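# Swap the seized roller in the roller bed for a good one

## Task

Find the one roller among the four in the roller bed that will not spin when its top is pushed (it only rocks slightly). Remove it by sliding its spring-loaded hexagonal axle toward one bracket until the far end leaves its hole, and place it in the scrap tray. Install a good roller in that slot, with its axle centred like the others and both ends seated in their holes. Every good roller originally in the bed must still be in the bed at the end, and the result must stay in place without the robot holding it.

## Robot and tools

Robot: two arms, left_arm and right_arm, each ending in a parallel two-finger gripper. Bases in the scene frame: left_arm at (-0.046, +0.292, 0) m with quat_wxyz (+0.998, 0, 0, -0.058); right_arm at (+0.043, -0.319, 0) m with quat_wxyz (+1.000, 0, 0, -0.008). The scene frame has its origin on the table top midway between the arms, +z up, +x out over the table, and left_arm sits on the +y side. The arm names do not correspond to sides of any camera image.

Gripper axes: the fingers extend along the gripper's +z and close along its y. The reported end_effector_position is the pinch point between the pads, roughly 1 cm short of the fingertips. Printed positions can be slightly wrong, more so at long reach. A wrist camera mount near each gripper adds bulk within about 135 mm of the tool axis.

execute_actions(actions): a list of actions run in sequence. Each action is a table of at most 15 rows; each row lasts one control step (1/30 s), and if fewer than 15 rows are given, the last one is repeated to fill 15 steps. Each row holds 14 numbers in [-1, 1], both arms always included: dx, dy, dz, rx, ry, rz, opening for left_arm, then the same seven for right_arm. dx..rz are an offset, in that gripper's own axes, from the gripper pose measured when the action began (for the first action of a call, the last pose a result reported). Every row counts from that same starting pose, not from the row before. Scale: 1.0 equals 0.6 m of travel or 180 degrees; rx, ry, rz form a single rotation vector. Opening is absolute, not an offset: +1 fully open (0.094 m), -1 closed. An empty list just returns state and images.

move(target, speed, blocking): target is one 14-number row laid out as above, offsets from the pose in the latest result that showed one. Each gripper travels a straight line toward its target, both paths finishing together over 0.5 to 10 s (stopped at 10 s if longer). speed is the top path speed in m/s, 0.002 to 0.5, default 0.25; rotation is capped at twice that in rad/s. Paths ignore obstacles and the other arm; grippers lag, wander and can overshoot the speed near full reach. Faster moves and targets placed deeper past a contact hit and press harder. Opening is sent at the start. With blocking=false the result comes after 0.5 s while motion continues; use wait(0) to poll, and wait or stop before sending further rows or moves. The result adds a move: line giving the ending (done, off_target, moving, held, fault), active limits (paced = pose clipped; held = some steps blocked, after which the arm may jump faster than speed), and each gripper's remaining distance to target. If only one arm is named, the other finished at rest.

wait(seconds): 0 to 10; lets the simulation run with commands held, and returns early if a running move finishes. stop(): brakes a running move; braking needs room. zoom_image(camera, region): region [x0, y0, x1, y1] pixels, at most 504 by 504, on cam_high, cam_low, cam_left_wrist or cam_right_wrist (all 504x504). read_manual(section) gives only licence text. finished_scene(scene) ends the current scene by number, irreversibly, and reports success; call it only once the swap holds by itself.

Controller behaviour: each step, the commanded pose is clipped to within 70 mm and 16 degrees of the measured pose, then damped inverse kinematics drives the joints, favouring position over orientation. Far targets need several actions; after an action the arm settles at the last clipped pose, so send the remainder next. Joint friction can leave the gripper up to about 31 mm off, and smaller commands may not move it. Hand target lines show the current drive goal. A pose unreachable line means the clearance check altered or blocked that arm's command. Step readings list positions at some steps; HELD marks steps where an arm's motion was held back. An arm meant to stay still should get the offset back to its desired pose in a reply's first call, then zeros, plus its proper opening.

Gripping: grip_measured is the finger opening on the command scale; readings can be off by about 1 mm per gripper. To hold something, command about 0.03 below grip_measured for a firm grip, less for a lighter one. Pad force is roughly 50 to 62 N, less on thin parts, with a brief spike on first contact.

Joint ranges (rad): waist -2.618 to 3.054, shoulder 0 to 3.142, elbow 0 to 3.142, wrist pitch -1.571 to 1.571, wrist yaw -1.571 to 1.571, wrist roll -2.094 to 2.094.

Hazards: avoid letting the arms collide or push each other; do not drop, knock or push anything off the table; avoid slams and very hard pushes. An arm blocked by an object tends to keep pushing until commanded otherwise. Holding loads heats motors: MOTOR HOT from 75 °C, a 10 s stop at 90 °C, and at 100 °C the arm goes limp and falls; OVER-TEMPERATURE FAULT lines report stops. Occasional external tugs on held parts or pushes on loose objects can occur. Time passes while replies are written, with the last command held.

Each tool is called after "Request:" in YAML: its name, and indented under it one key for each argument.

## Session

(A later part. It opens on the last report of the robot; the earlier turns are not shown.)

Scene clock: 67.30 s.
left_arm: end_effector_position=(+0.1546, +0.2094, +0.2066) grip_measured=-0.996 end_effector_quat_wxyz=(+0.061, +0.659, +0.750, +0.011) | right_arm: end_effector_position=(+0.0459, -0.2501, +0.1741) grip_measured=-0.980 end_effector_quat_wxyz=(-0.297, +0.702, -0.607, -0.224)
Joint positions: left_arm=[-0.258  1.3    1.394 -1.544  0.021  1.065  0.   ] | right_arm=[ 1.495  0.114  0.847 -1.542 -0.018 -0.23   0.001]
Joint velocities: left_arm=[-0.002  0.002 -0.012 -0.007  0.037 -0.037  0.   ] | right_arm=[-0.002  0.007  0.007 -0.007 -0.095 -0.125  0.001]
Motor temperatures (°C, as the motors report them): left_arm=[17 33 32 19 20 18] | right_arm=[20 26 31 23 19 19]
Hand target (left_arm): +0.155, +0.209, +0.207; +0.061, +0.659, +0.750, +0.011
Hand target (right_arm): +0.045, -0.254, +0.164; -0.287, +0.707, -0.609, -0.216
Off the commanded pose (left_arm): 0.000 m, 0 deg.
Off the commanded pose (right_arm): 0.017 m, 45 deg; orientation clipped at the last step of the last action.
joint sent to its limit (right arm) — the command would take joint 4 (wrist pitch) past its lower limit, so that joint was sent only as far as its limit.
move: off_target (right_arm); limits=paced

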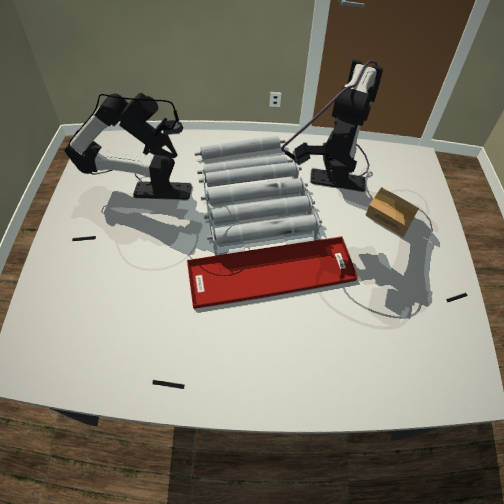

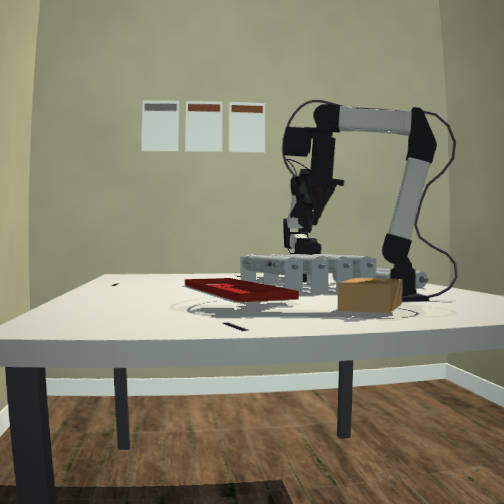

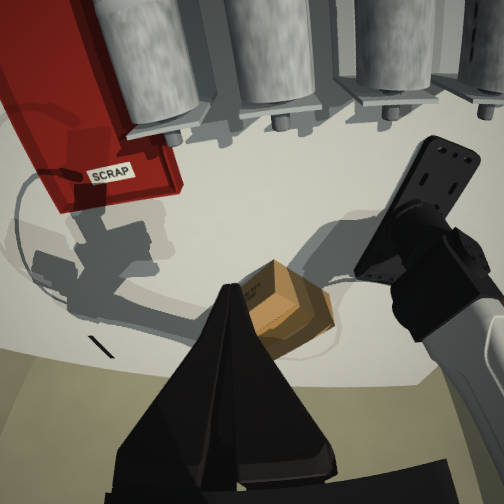

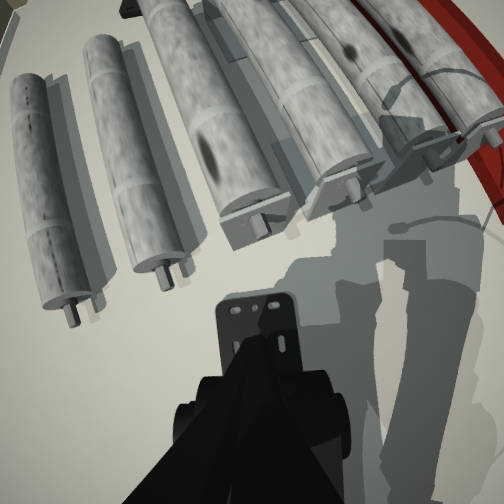

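Request:
move:
  target: [-0.207,0.175,0.16,0,0,0,-1,0,0,0,0,0,0,-1]
  speed: 0.15

Request:
move:
  target: [0,0,0.035,0,0,0,-1,0,0,0,0,0,0,-1]
  speed: 0.04

Scene clock: 73.17 s.
left_arm: end_effector_position=(+0.2790, +0.0996, +0.1280) grip_measured=-0.996 end_effector_quat_wxyz=(+0.059, +0.660, +0.749, +0.002) | right_arm: end_effector_position=(+0.0458, -0.2502, +0.1740) grip_measured=-0.980 end_effector_quat_wxyz=(-0.297, +0.704, -0.606, -0.223)
Joint positions: left_arm=[-0.409  1.869  1.654 -1.24   0.019  0.916  0.   ] | right_arm=[ 1.495  0.114  0.847 -1.542 -0.018 -0.235  0.001]
Joint velocities: left_arm=[-0.012  0.007  0.002  0.007  0.007 -0.066 -0.001] | right_arm=[ 0.022  0.002  0.007  0.051 -0.051  0.007  0.001]
Motor temperatures (°C, as the motors report them): left_arm=[17 33 32 19 20 18] | right_arm=[20 25 30 25 19 19]
Hand target (left_arm): +0.283, +0.095, +0.127; +0.060, +0.659, +0.750, +0.009
Hand target (right_arm): +0.046, -0.250, +0.174; -0.297, +0.702, -0.607, -0.224
Off the commanded pose (left_arm): 0.008 m, 1 deg.
Off the commanded pose (right_arm): 0.000 m, 0 deg.
move: done

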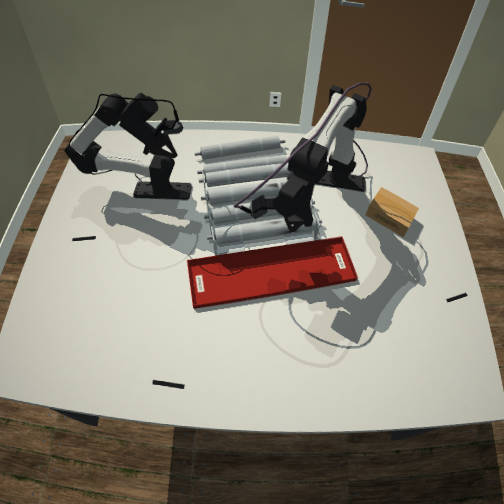

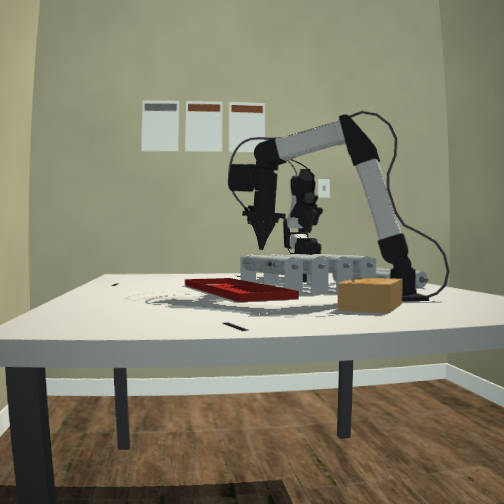

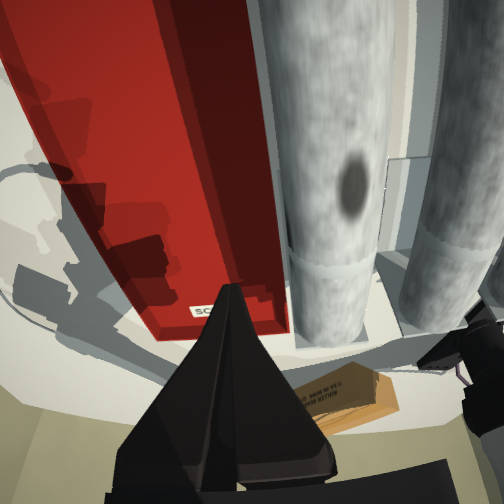

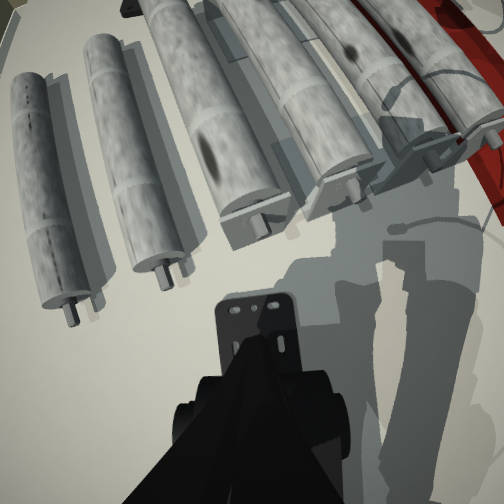

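Scene clock: 74.10 s.
left_arm: end_effector_position=(+0.2829, +0.0973, +0.1162) grip_measured=-0.996 end_effector_quat_wxyz=(+0.068, +0.659, +0.749, +0.004) | right_arm: end_effector_position=(+0.0458, -0.2502, +0.1740) grip_measured=-0.980 end_effector_quat_wxyz=(-0.297, +0.704, -0.606, -0.223)
Joint positions: left_arm=[-0.409  1.869  1.605 -1.172  0.019  0.916  0.   ] | right_arm=[ 1.495  0.114  0.847 -1.542 -0.018 -0.235  0.001]
Joint velocities: left_arm=[-0.002  0.002 -0.002  0.022  0.081  0.037 -0.001] | right_arm=[ 0.002 -0.012 -0.002  0.037  0.022 -0.081 -0.   ]
Motor temperatures (°C, as the motors report them): left_arm=[17 33 32 19 20 18] | right_arm=[20 25 30 25 19 19]
Hand target (left_arm): +0.281, +0.098, +0.107; +0.058, +0.660, +0.749, +0.002
Hand target (right_arm): +0.046, -0.250, +0.174; -0.297, +0.704, -0.606, -0.223
Off the commanded pose (left_arm): 0.009 m, 1 deg.
Off the commanded pose (right_arm): 0.000 m, 0 deg.
move: done

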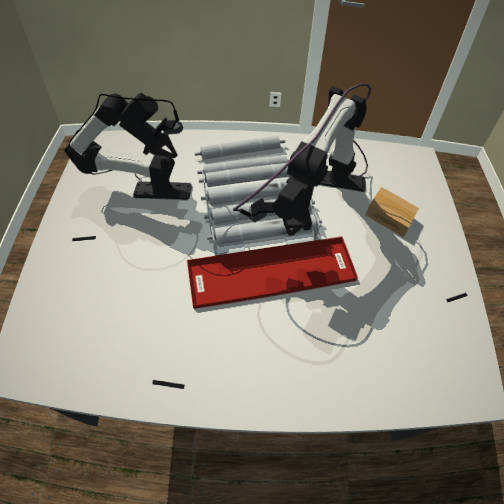

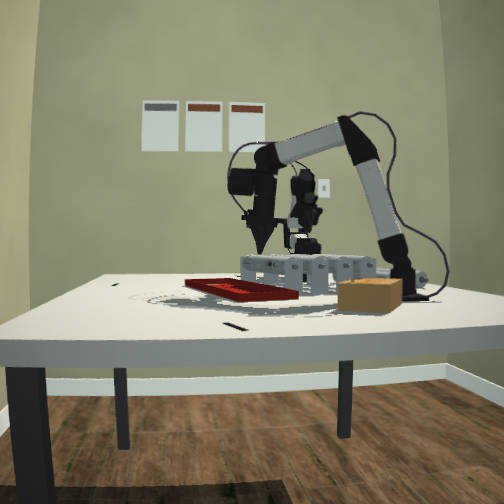

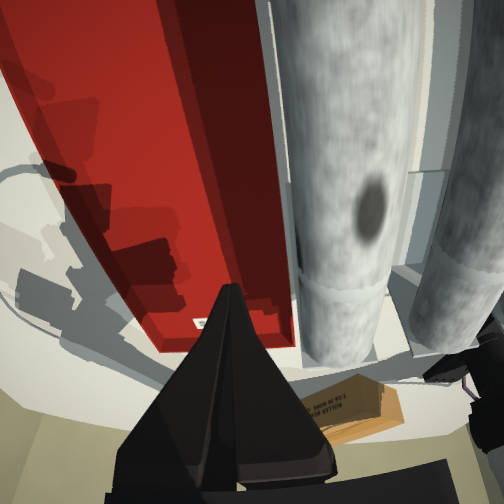

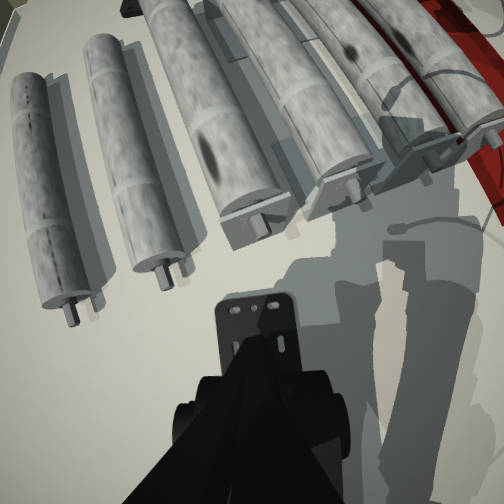

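Request:
move:
  target: [0,0,0.05,0.029,0.032,0,-1,0,0,0,0,0,0,-1]
  speed: 0.04

Request:
move:
  target: [0,-0.11,0.0,0,0,0,-1,0,0,0,0,0,0,-1]
  speed: 0.04

Scene clock: 80.40 s.
left_arm: end_effector_position=(+0.2871, +0.0968, +0.0896) grip_measured=-0.996 end_effector_quat_wxyz=(+0.013, +0.660, +0.751, -0.002) | right_arm: end_effector_position=(+0.0458, -0.2502, +0.1740) grip_measured=-0.980 end_effector_quat_wxyz=(-0.297, +0.704, -0.606, -0.223)
Joint positions: left_arm=[-0.409  1.997  1.684 -1.234  0.01   0.916  0.   ] | right_arm=[ 1.495  0.114  0.847 -1.542 -0.018 -0.235  0.001]
Joint velocities: left_arm=[-0.017  0.002  0.002  0.007 -0.081 -0.007  0.   ] | right_arm=[ 0.002  0.007 -0.002 -0.081 -0.007  0.007 -0.   ]
Motor temperatures (°C, as the motors report them): left_arm=[17 34 32 19 20 18] | right_arm=[20 25 30 26 19 19]
Hand target (left_arm): +0.286, +0.095, +0.086; +0.000, +0.660, +0.751, +0.002
Hand target (right_arm): +0.046, -0.250, +0.174; -0.297, +0.704, -0.606, -0.223
Off the commanded pose (left_arm): 0.004 m, 2 deg.
Off the commanded pose (right_arm): 0.000 m, 0 deg.
move: done

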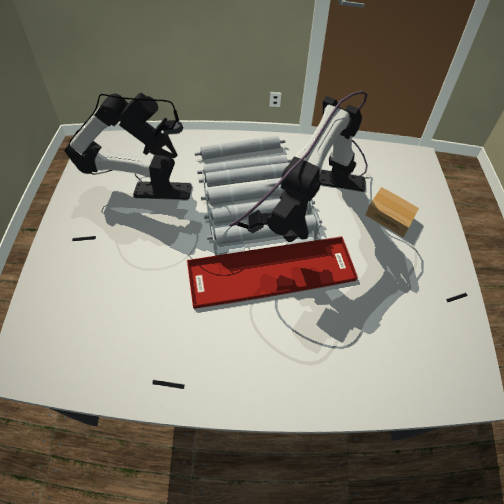

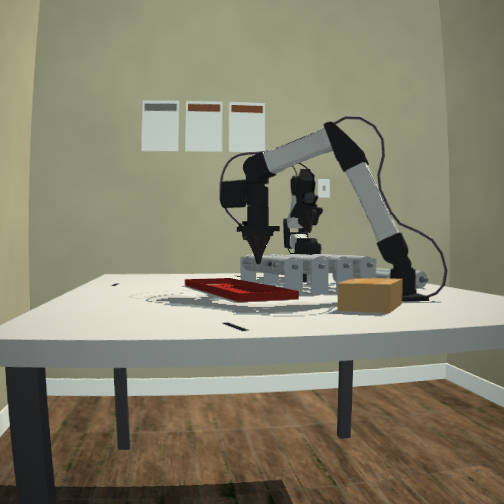

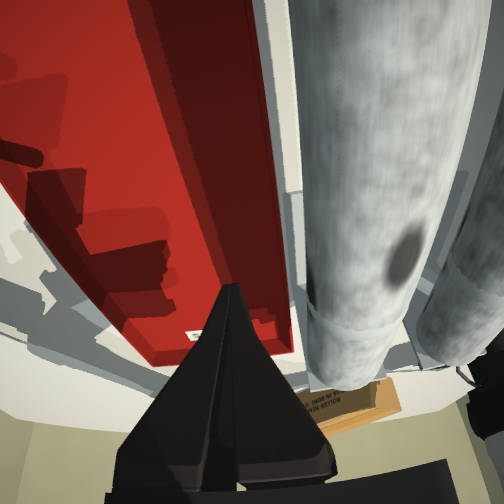

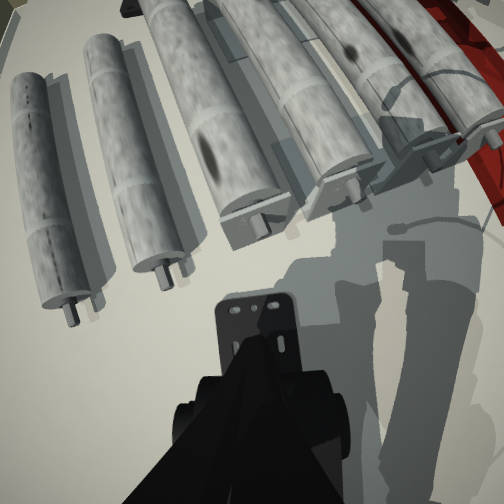

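Scene clock: 82.33 s.
left_arm: end_effector_position=(+0.2497, +0.0924, +0.1023) grip_measured=-0.996 end_effector_quat_wxyz=(+0.048, +0.652, +0.756, +0.030) | right_arm: end_effector_position=(+0.0458, -0.2502, +0.1740) grip_measured=-0.980 end_effector_quat_wxyz=(-0.297, +0.704, -0.606, -0.223)
Joint positions: left_arm=[-0.501  1.805  1.471 -1.136 -0.05   0.806  0.   ] | right_arm=[ 1.495  0.114  0.847 -1.542 -0.018 -0.235  0.001]
Joint velocities: left_arm=[-0.007 -0.012  0.012 -0.125  0.051  0.022  0.001] | right_arm=[ 0.007 -0.007 -0.007  0.022 -0.022 -0.022 -0.001]
Motor temperatures (°C, as the motors report them): left_arm=[17 35 32 19 21 18] | right_arm=[20 25 30 27 19 19]
Hand target (left_arm): +0.222, +0.088, +0.091; +0.012, +0.660, +0.752, -0.003
Hand target (right_arm): +0.046, -0.250, +0.174; -0.297, +0.704, -0.606, -0.223
Off the commanded pose (left_arm): 0.031 m, 6 deg.
Off the commanded pose (right_arm): 0.000 m, 0 deg.
move: off_target (left_arm)

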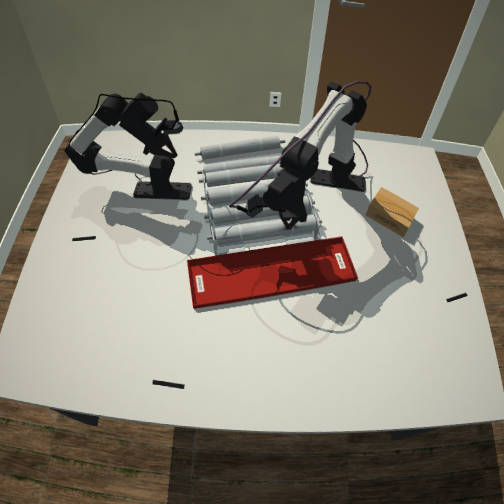

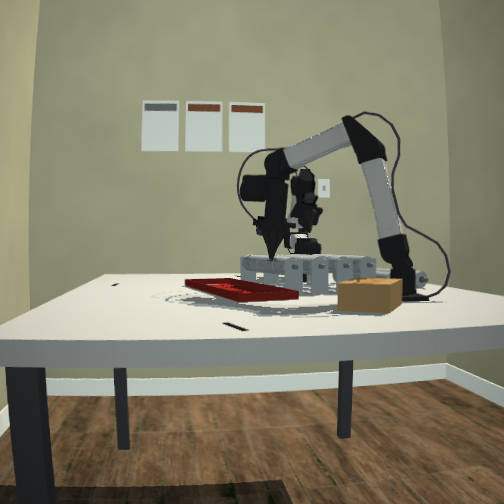

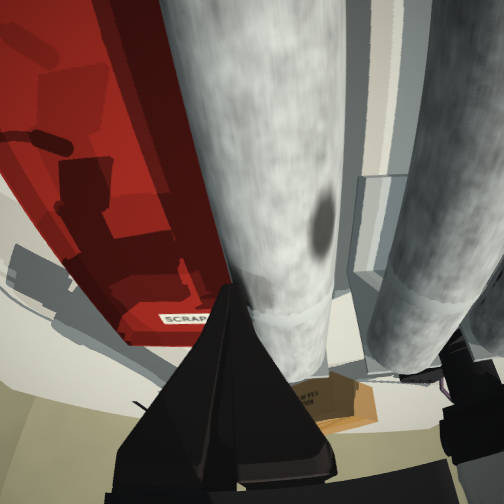

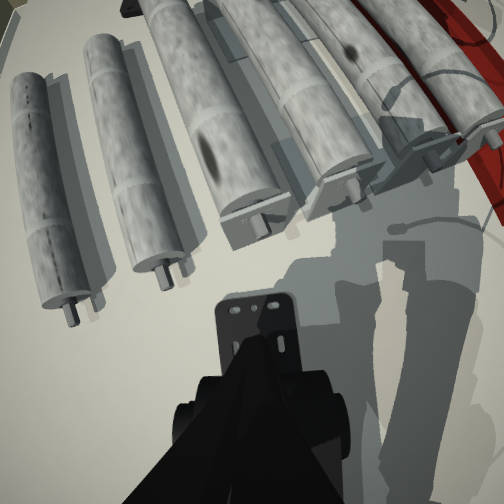

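Request:
move:
  target: [0,0,-0.05,0,0,0,-1,0,0,0,0,0,0,-1]
  speed: 0.05

Request:
move:
  target: [0,-0.225,0.0,0,0,0,-1,0,0,0,0,0,0,-1]
  speed: 0.1

Scene clock: 86.70 s.
left_arm: end_effector_position=(+0.2489, +0.0941, +0.1239) grip_measured=-0.996 end_effector_quat_wxyz=(+0.042, +0.651, +0.757, +0.032) | right_arm: end_effector_position=(+0.0458, -0.2502, +0.1740) grip_measured=-0.980 end_effector_quat_wxyz=(-0.297, +0.704, -0.606, -0.223)
Joint positions: left_arm=[-0.501  1.805  1.558 -1.234 -0.055  0.804  0.   ] | right_arm=[ 1.495  0.114  0.847 -1.542 -0.018 -0.235  0.001]
Joint velocities: left_arm=[-0.022  0.007  0.007  0.022 -0.066 -0.007  0.   ] | right_arm=[ 0.007 -0.017 -0.002 -0.022  0.037  0.022 -0.   ]
Motor temperatures (°C, as the motors report them): left_arm=[17 36 32 19 21 18] | right_arm=[20 25 30 27 19 19]
Hand target (left_arm): +0.247, +0.092, +0.132; +0.048, +0.652, +0.756, +0.030
Hand target (right_arm): +0.046, -0.250, +0.174; -0.297, +0.704, -0.606, -0.223
Off the commanded pose (left_arm): 0.009 m, 1 deg.
Off the commanded pose (right_arm): 0.000 m, 0 deg.
move: done

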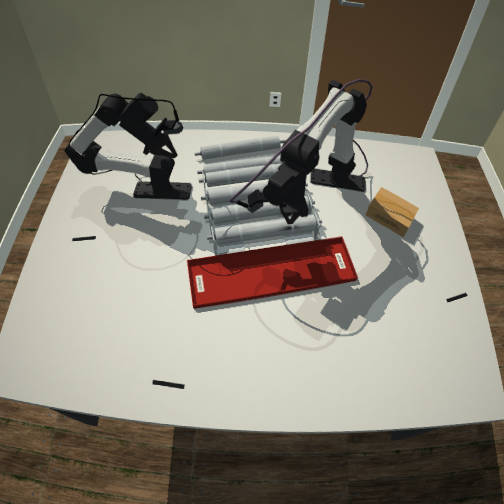

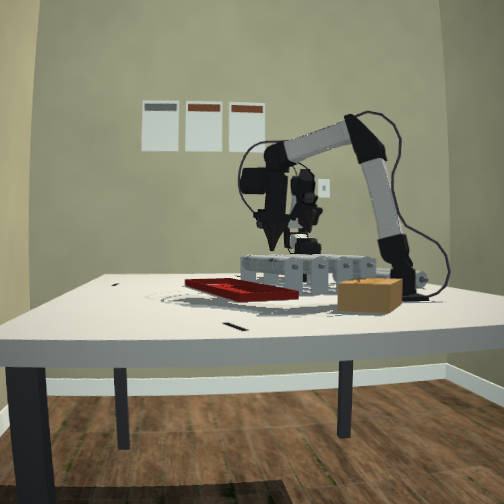

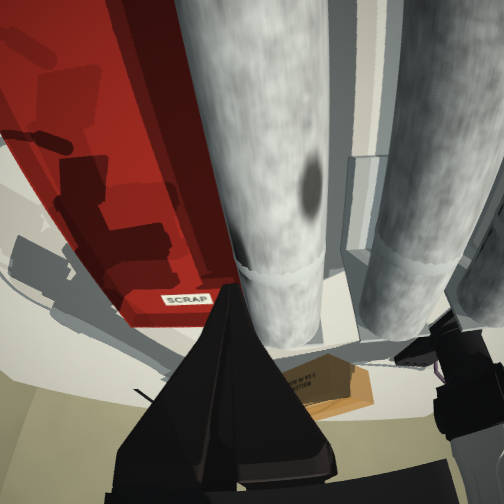

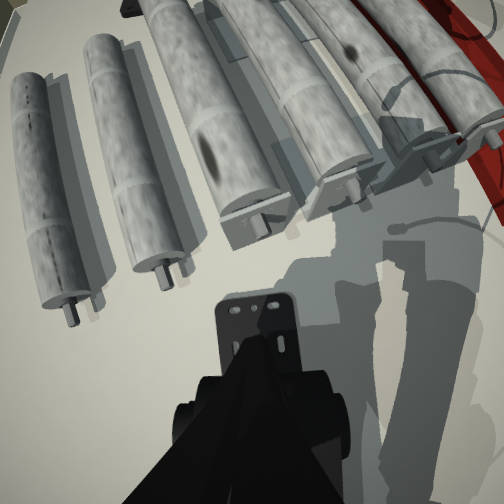

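Scene clock: 88.53 s.
left_arm: end_effector_position=(+0.1164, +0.0693, +0.1133) grip_measured=-0.996 end_effector_quat_wxyz=(+0.037, +0.653, +0.756, +0.022) | right_arm: end_effector_position=(+0.0458, -0.2502, +0.1740) grip_measured=-0.980 end_effector_quat_wxyz=(-0.297, +0.704, -0.606, -0.223)
Joint positions: left_arm=[-0.862  1.532  1.217 -1.195 -0.062  0.448  0.   ] | right_arm=[ 1.495  0.114  0.847 -1.542 -0.018 -0.235  0.001]
Joint velocities: left_arm=[-0.002 -0.012 -0.007  0.007 -0.037 -0.051 -0.001] | right_arm=[-0.007  0.002  0.017 -0.007 -0.022  0.022 -0.   ]
Motor temperatures (°C, as the motors report them): left_arm=[17 36 32 19 21 18] | right_arm=[20 25 30 27 19 19]
Hand target (left_arm): +0.114, +0.072, +0.111; +0.040, +0.651, +0.757, +0.028
Hand target (right_arm): +0.046, -0.250, +0.174; -0.297, +0.704, -0.606, -0.223
Off the commanded pose (left_arm): 0.006 m, 1 deg.
Off the commanded pose (right_arm): 0.000 m, 0 deg.
move: done

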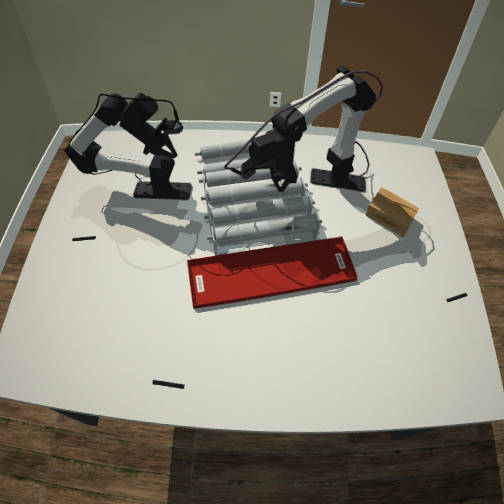

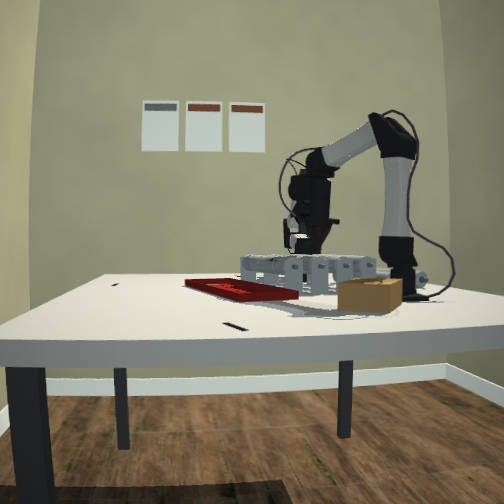

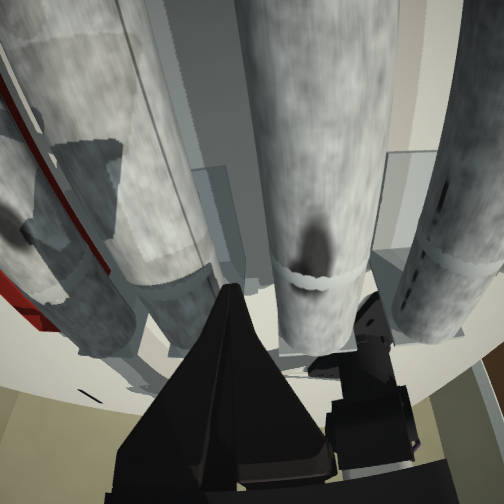

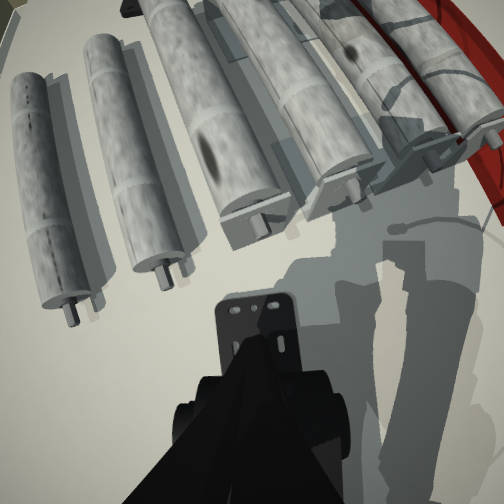

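Request:
move:
  target: [0,0,0.04,0,0,0,-1,0,0,0,0,0,0,-1]
  speed: 0.04

Request:
move:
  target: [0,-0.11,-0.008,0,0,0,-1,0,0,0,0,0,0,-1]
  speed: 0.04

Scene clock: 91.60 s.
left_arm: end_effector_position=(+0.1191, +0.0656, +0.0987) grip_measured=-0.996 end_effector_quat_wxyz=(+0.049, +0.651, +0.757, +0.019) | right_arm: end_effector_position=(+0.0458, -0.2502, +0.1740) grip_measured=-0.980 end_effector_quat_wxyz=(-0.297, +0.704, -0.606, -0.223)
Joint positions: left_arm=[-0.862  1.532  1.157 -1.11  -0.063  0.445  0.   ] | right_arm=[ 1.495  0.114  0.847 -1.542 -0.018 -0.235  0.001]
Joint velocities: left_arm=[-0.017 -0.012 -0.002  0.022  0.007  0.051 -0.001] | right_arm=[ 0.017 -0.017  0.002 -0.007 -0.037  0.022 -0.   ]
Motor temperatures (°C, as the motors report them): left_arm=[17 36 31 19 21 18] | right_arm=[20 25 30 28 19 19]
Hand target (left_arm): +0.118, +0.070, +0.090; +0.037, +0.653, +0.756, +0.022
Hand target (right_arm): +0.046, -0.250, +0.174; -0.297, +0.704, -0.606, -0.223
Off the commanded pose (left_arm): 0.010 m, 1 deg.
Off the commanded pose (right_arm): 0.000 m, 0 deg.
move: done

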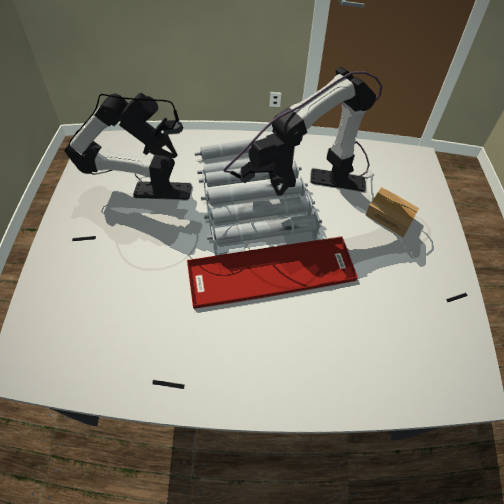

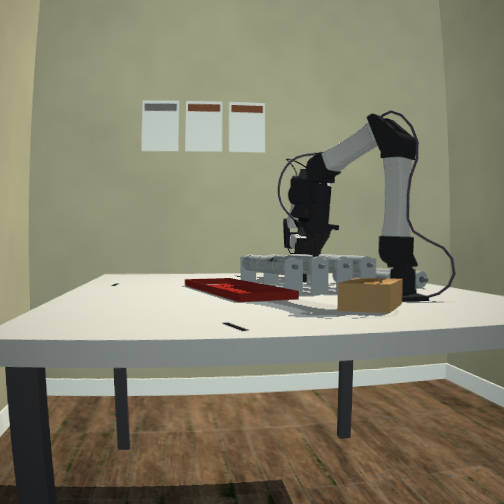

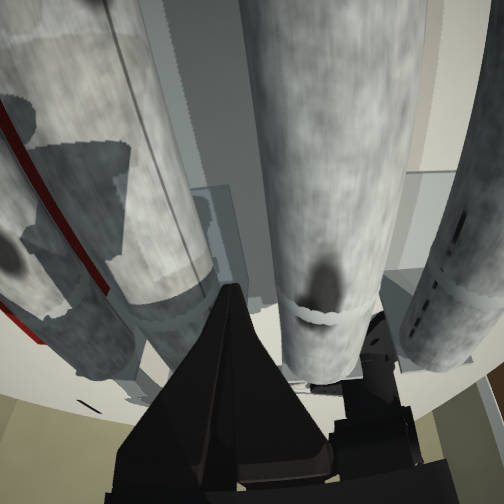

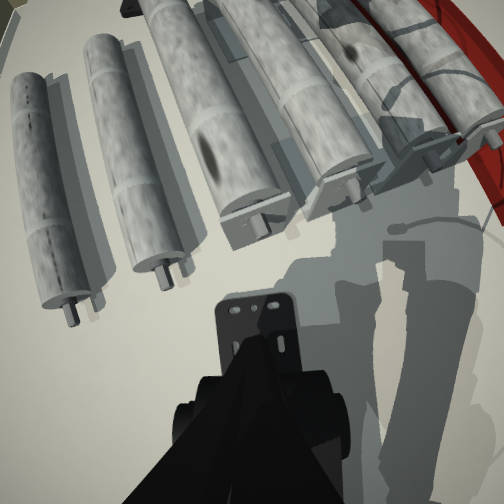

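Scene clock: 93.80 s.
left_arm: end_effector_position=(+0.0603, +0.0454, +0.1036) grip_measured=-0.996 end_effector_quat_wxyz=(+0.066, +0.651, +0.756, +0.011) | right_arm: end_effector_position=(+0.0458, -0.2502, +0.1740) grip_measured=-0.980 end_effector_quat_wxyz=(-0.297, +0.704, -0.606, -0.223)
Joint positions: left_arm=[-1.1    1.466  1.112 -1.112 -0.084  0.208  0.   ] | right_arm=[ 1.495  0.114  0.847 -1.542 -0.018 -0.235  0.001]
Joint velocities: left_arm=[-0.002 -0.007  0.002  0.066 -0.081 -0.022 -0.001] | right_arm=[-0.012  0.007 -0.012 -0.022 -0.007 -0.007 -0.   ]
Motor temperatures (°C, as the motors report them): left_arm=[17 36 31 19 21 18] | right_arm=[20 25 30 28 19 19]
Hand target (left_arm): +0.052, +0.055, +0.097; +0.047, +0.651, +0.757, +0.017
Hand target (right_arm): +0.046, -0.250, +0.174; -0.297, +0.704, -0.606, -0.223
Off the commanded pose (left_arm): 0.014 m, 2 deg.
Off the commanded pose (right_arm): 0.000 m, 0 deg.
move: off_target (left_arm)

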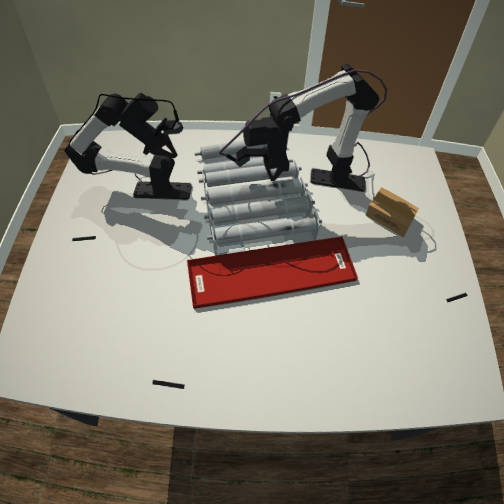

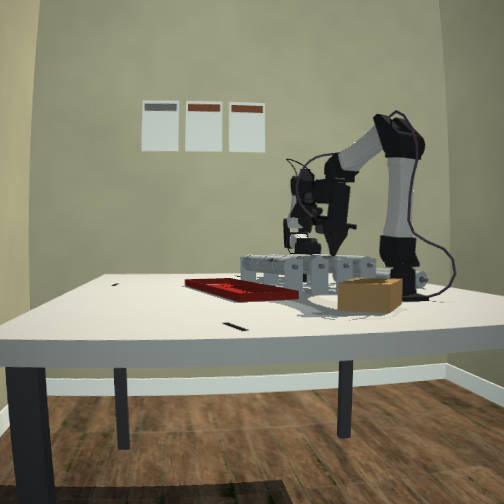

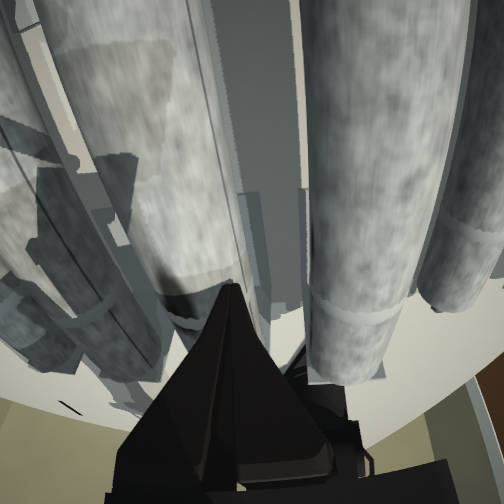

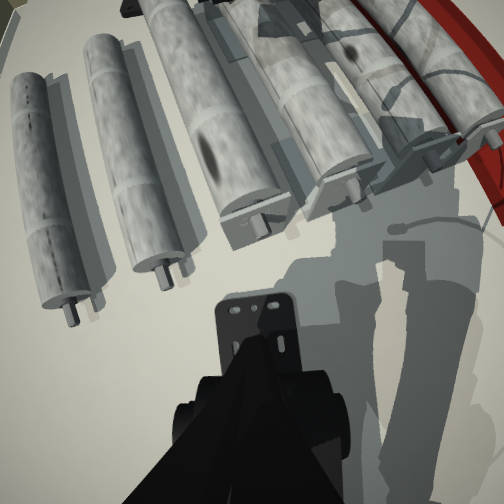

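Request:
move:
  target: [0,0,-0.05,0.029,0.032,0,0.6,0.033,-0.143,0.14,0,0.14,0,-0.4]
  speed: 0.08

Request:
move:
  target: [-0.073,0.045,0,0,0,0,0.6,0,0,0,0,0,0,-0.4]
  speed: 0.06

Scene clock: 104.70 s.
left_arm: end_effector_position=(+0.0556, +0.0467, +0.1344) grip_measured=+0.599 end_effector_quat_wxyz=(+0.011, +0.651, +0.759, +0.009) | right_arm: end_effector_position=(+0.1404, -0.1985, +0.1111) grip_measured=-0.402 end_effector_quat_wxyz=(-0.172, +0.730, -0.658, -0.062)
Joint positions: left_arm=[-1.078  1.537  1.308 -1.33  -0.027  0.224  0.075] | right_arm=[ 0.722  0.749  0.702 -1.195 -0.167 -0.941  0.028]
Joint velocities: left_arm=[ 0.012  0.002 -0.002 -0.007 -0.022 -0.037 -0.   ] | right_arm=[-0.017  0.007 -0.012 -0.007  0.007 -0.007  0.001]
Motor temperatures (°C, as the motors report them): left_arm=[17 36 32 19 21 18] | right_arm=[20 25 30 28 19 19]
Hand target (left_arm): +0.057, +0.047, +0.133; -0.001, +0.651, +0.759, +0.009
Hand target (right_arm): +0.140, -0.199, +0.114; -0.165, +0.731, -0.659, -0.066
Off the commanded pose (left_arm): 0.002 m, 1 deg.
Off the commanded pose (right_arm): 0.003 m, 2 deg.
move: done; limits=paced

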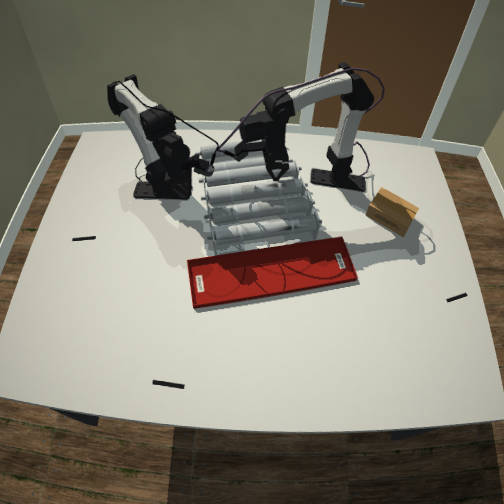

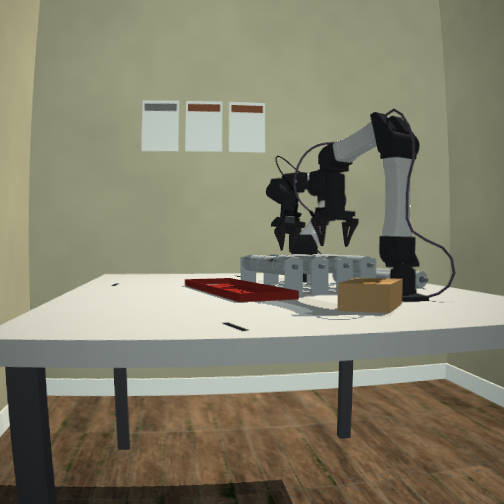

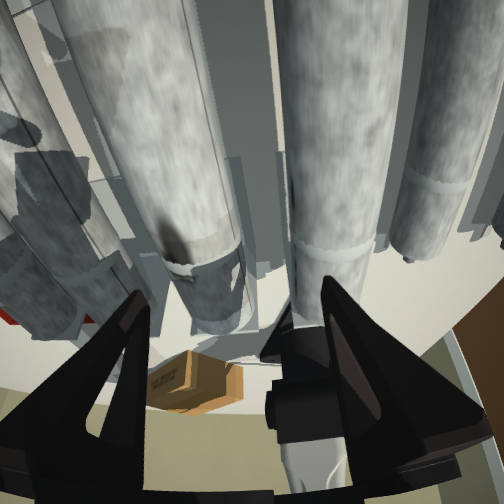

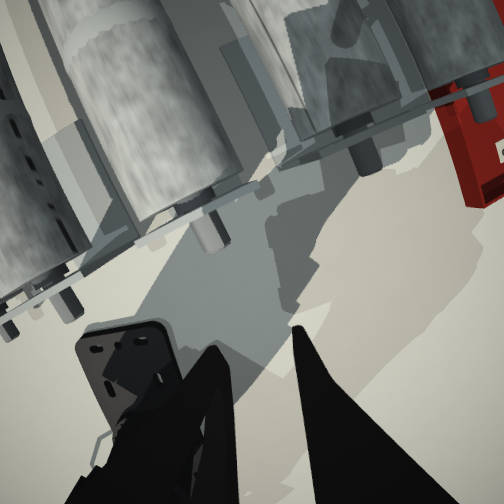

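Scene clock: 105.87 s.
left_arm: end_effector_position=(+0.0854, +0.0080, +0.1365) grip_measured=+0.599 end_effector_quat_wxyz=(+0.018, +0.650, +0.759, +0.006) | right_arm: end_effector_position=(+0.1404, -0.1985, +0.1111) grip_measured=-0.402 end_effector_quat_wxyz=(-0.172, +0.730, -0.658, -0.062)
Joint positions: left_arm=[-1.035  1.702  1.489 -1.33  -0.027  0.265  0.075] | right_arm=[ 0.722  0.749  0.702 -1.195 -0.167 -0.941  0.028]
Joint velocities: left_arm=[ 0.017  0.002  0.002 -0.037 -0.081 -0.037 -0.   ] | right_arm=[-0.002 -0.007  0.007  0.007  0.007  0.007 -0.   ]
Motor temperatures (°C, as the motors report them): left_arm=[17 35 32 19 21 18] | right_arm=[20 25 30 27 19 19]
Hand target (left_arm): +0.089, +0.008, +0.134; +0.012, +0.651, +0.759, +0.009
Hand target (right_arm): +0.140, -0.199, +0.111; -0.172, +0.730, -0.658, -0.062
Off the commanded pose (left_arm): 0.004 m, 1 deg.
Off the commanded pose (right_arm): 0.000 m, 0 deg.
move: done

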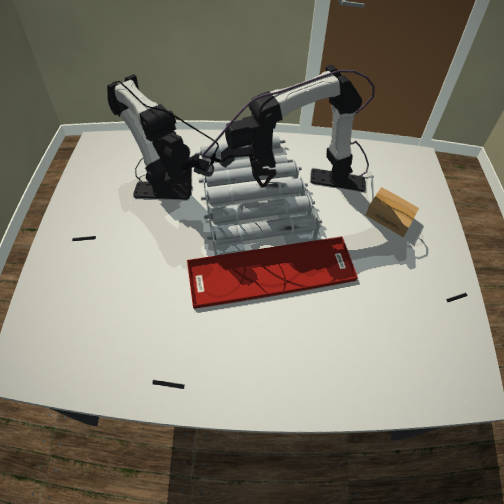

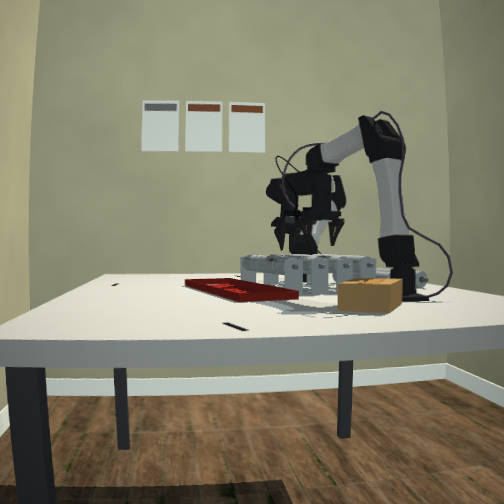

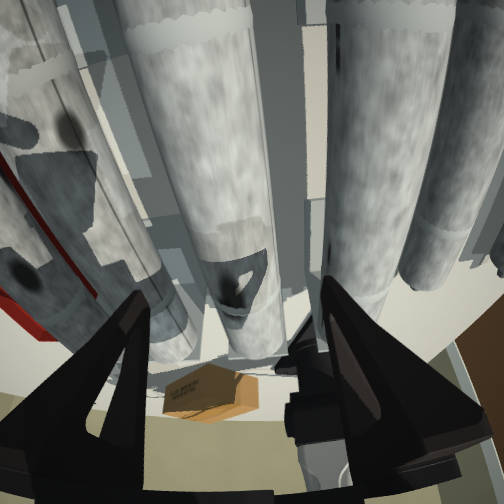

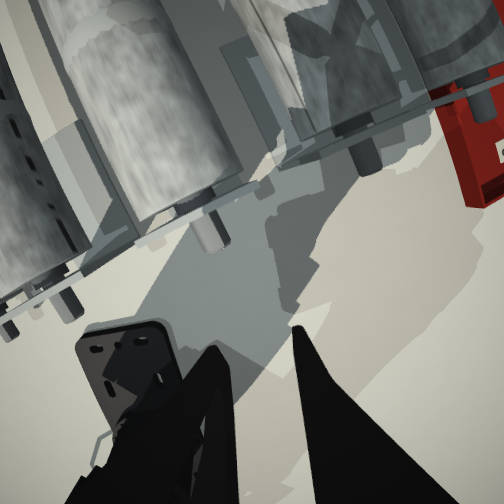

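Request:
move:
  target: [0,0,0,0,0,0,0.6,0.02,0.025,0.058,-0.057,0,0,-0.4]
  speed: 0.04

Scene clock: 111.80 s.
left_arm: end_effector_position=(+0.0854, +0.0080, +0.1365) grip_measured=+0.599 end_effector_quat_wxyz=(+0.018, +0.651, +0.759, +0.006) | right_arm: end_effector_position=(+0.1338, -0.1993, +0.0811) grip_measured=-0.402 end_effector_quat_wxyz=(-0.115, +0.742, -0.650, -0.115)
Joint positions: left_arm=[-1.035  1.702  1.489 -1.33  -0.027  0.266  0.075] | right_arm=[ 0.618  0.873  0.637 -1.164 -0.279 -1.077  0.028]
Joint velocities: left_arm=[-0.022 -0.007 -0.002  0.051 -0.066  0.051  0.001] | right_arm=[ 0.017 -0.022 -0.007 -0.051 -0.051 -0.007 -0.001]
Motor temperatures (°C, as the motors report them): left_arm=[17 36 32 19 20 18] | right_arm=[20 24 30 27 19 19]
Hand target (left_arm): +0.085, +0.008, +0.136; +0.018, +0.650, +0.759, +0.006
Hand target (right_arm): +0.132, -0.200, +0.073; -0.105, +0.742, -0.651, -0.120
Off the commanded pose (left_arm): 0.000 m, 0 deg.
Off the commanded pose (right_arm): 0.009 m, 1 deg.
move: done

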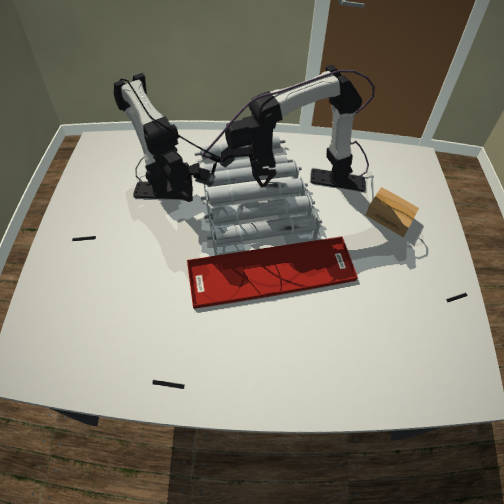

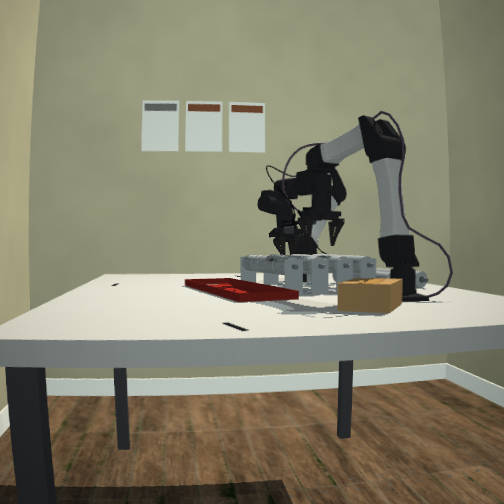

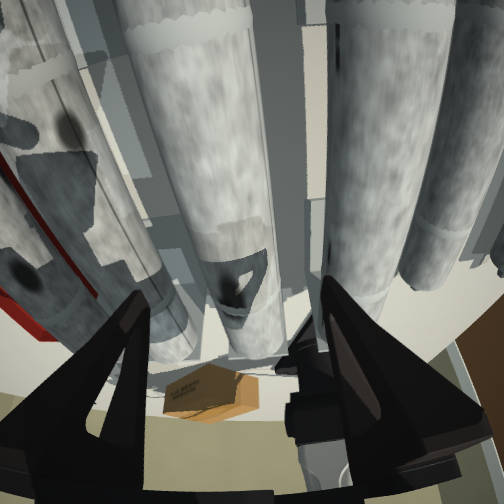

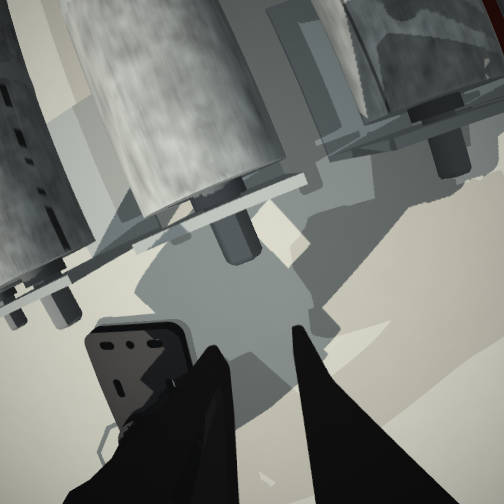

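Request:
execute_actions:
  actions: []

Scene clock: 125.80 s.
left_arm: end_effector_position=(+0.0854, +0.0080, +0.1365) grip_measured=+0.599 end_effector_quat_wxyz=(+0.018, +0.651, +0.759, +0.006) | right_arm: end_effector_position=(+0.1340, -0.1988, +0.0813) grip_measured=-0.402 end_effector_quat_wxyz=(-0.116, +0.743, -0.649, -0.115)
Joint positions: left_arm=[-1.035  1.702  1.489 -1.33  -0.027  0.266  0.075] | right_arm=[ 0.618  0.873  0.637 -1.162 -0.28  -1.08   0.028]
Joint velocities: left_arm=[-0.022 -0.002 -0.007  0.037  0.066 -0.022 -0.001] | right_arm=[ 0.012 -0.012  0.007  0.051  0.007  0.037  0.   ]
Motor temperatures (°C, as the motors report them): left_arm=[17 37 33 19 20 18] | right_arm=[20 23 30 26 19 19]
Hand target (left_arm): +0.085, +0.008, +0.136; +0.018, +0.650, +0.759, +0.006
Hand target (right_arm): +0.132, -0.200, +0.073; -0.106, +0.742, -0.651, -0.120
Off the commanded pose (left_arm): 0.000 m, 0 deg.
Off the commanded pose (right_arm): 0.009 m, 1 deg.

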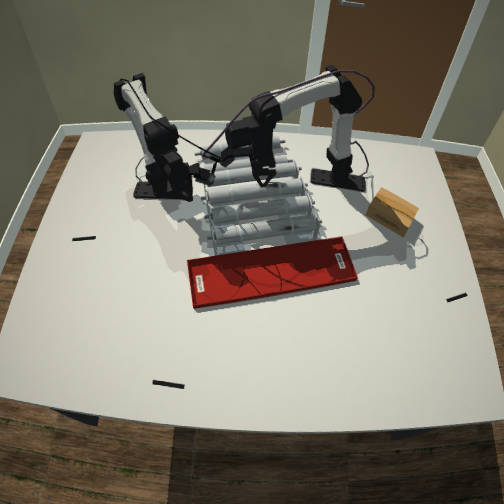

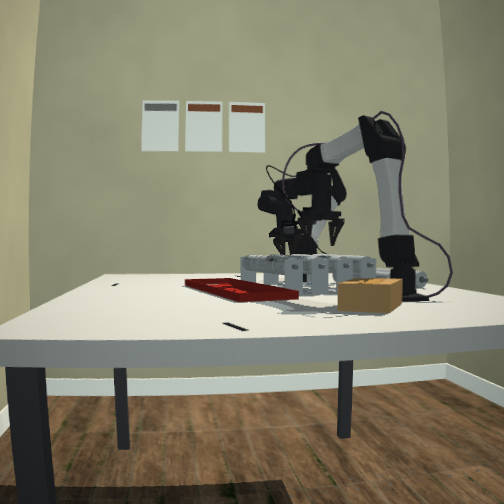

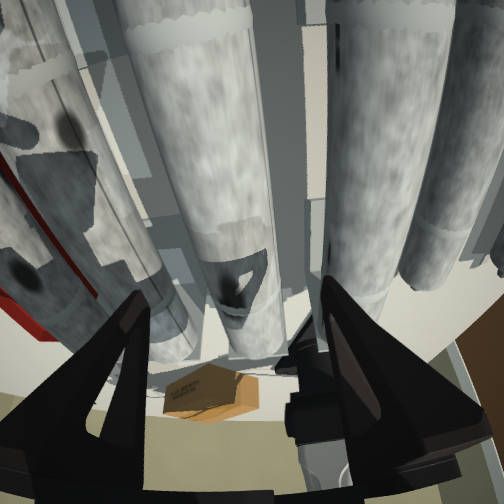

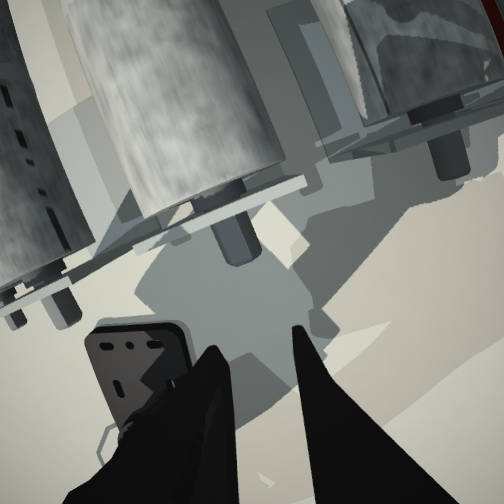

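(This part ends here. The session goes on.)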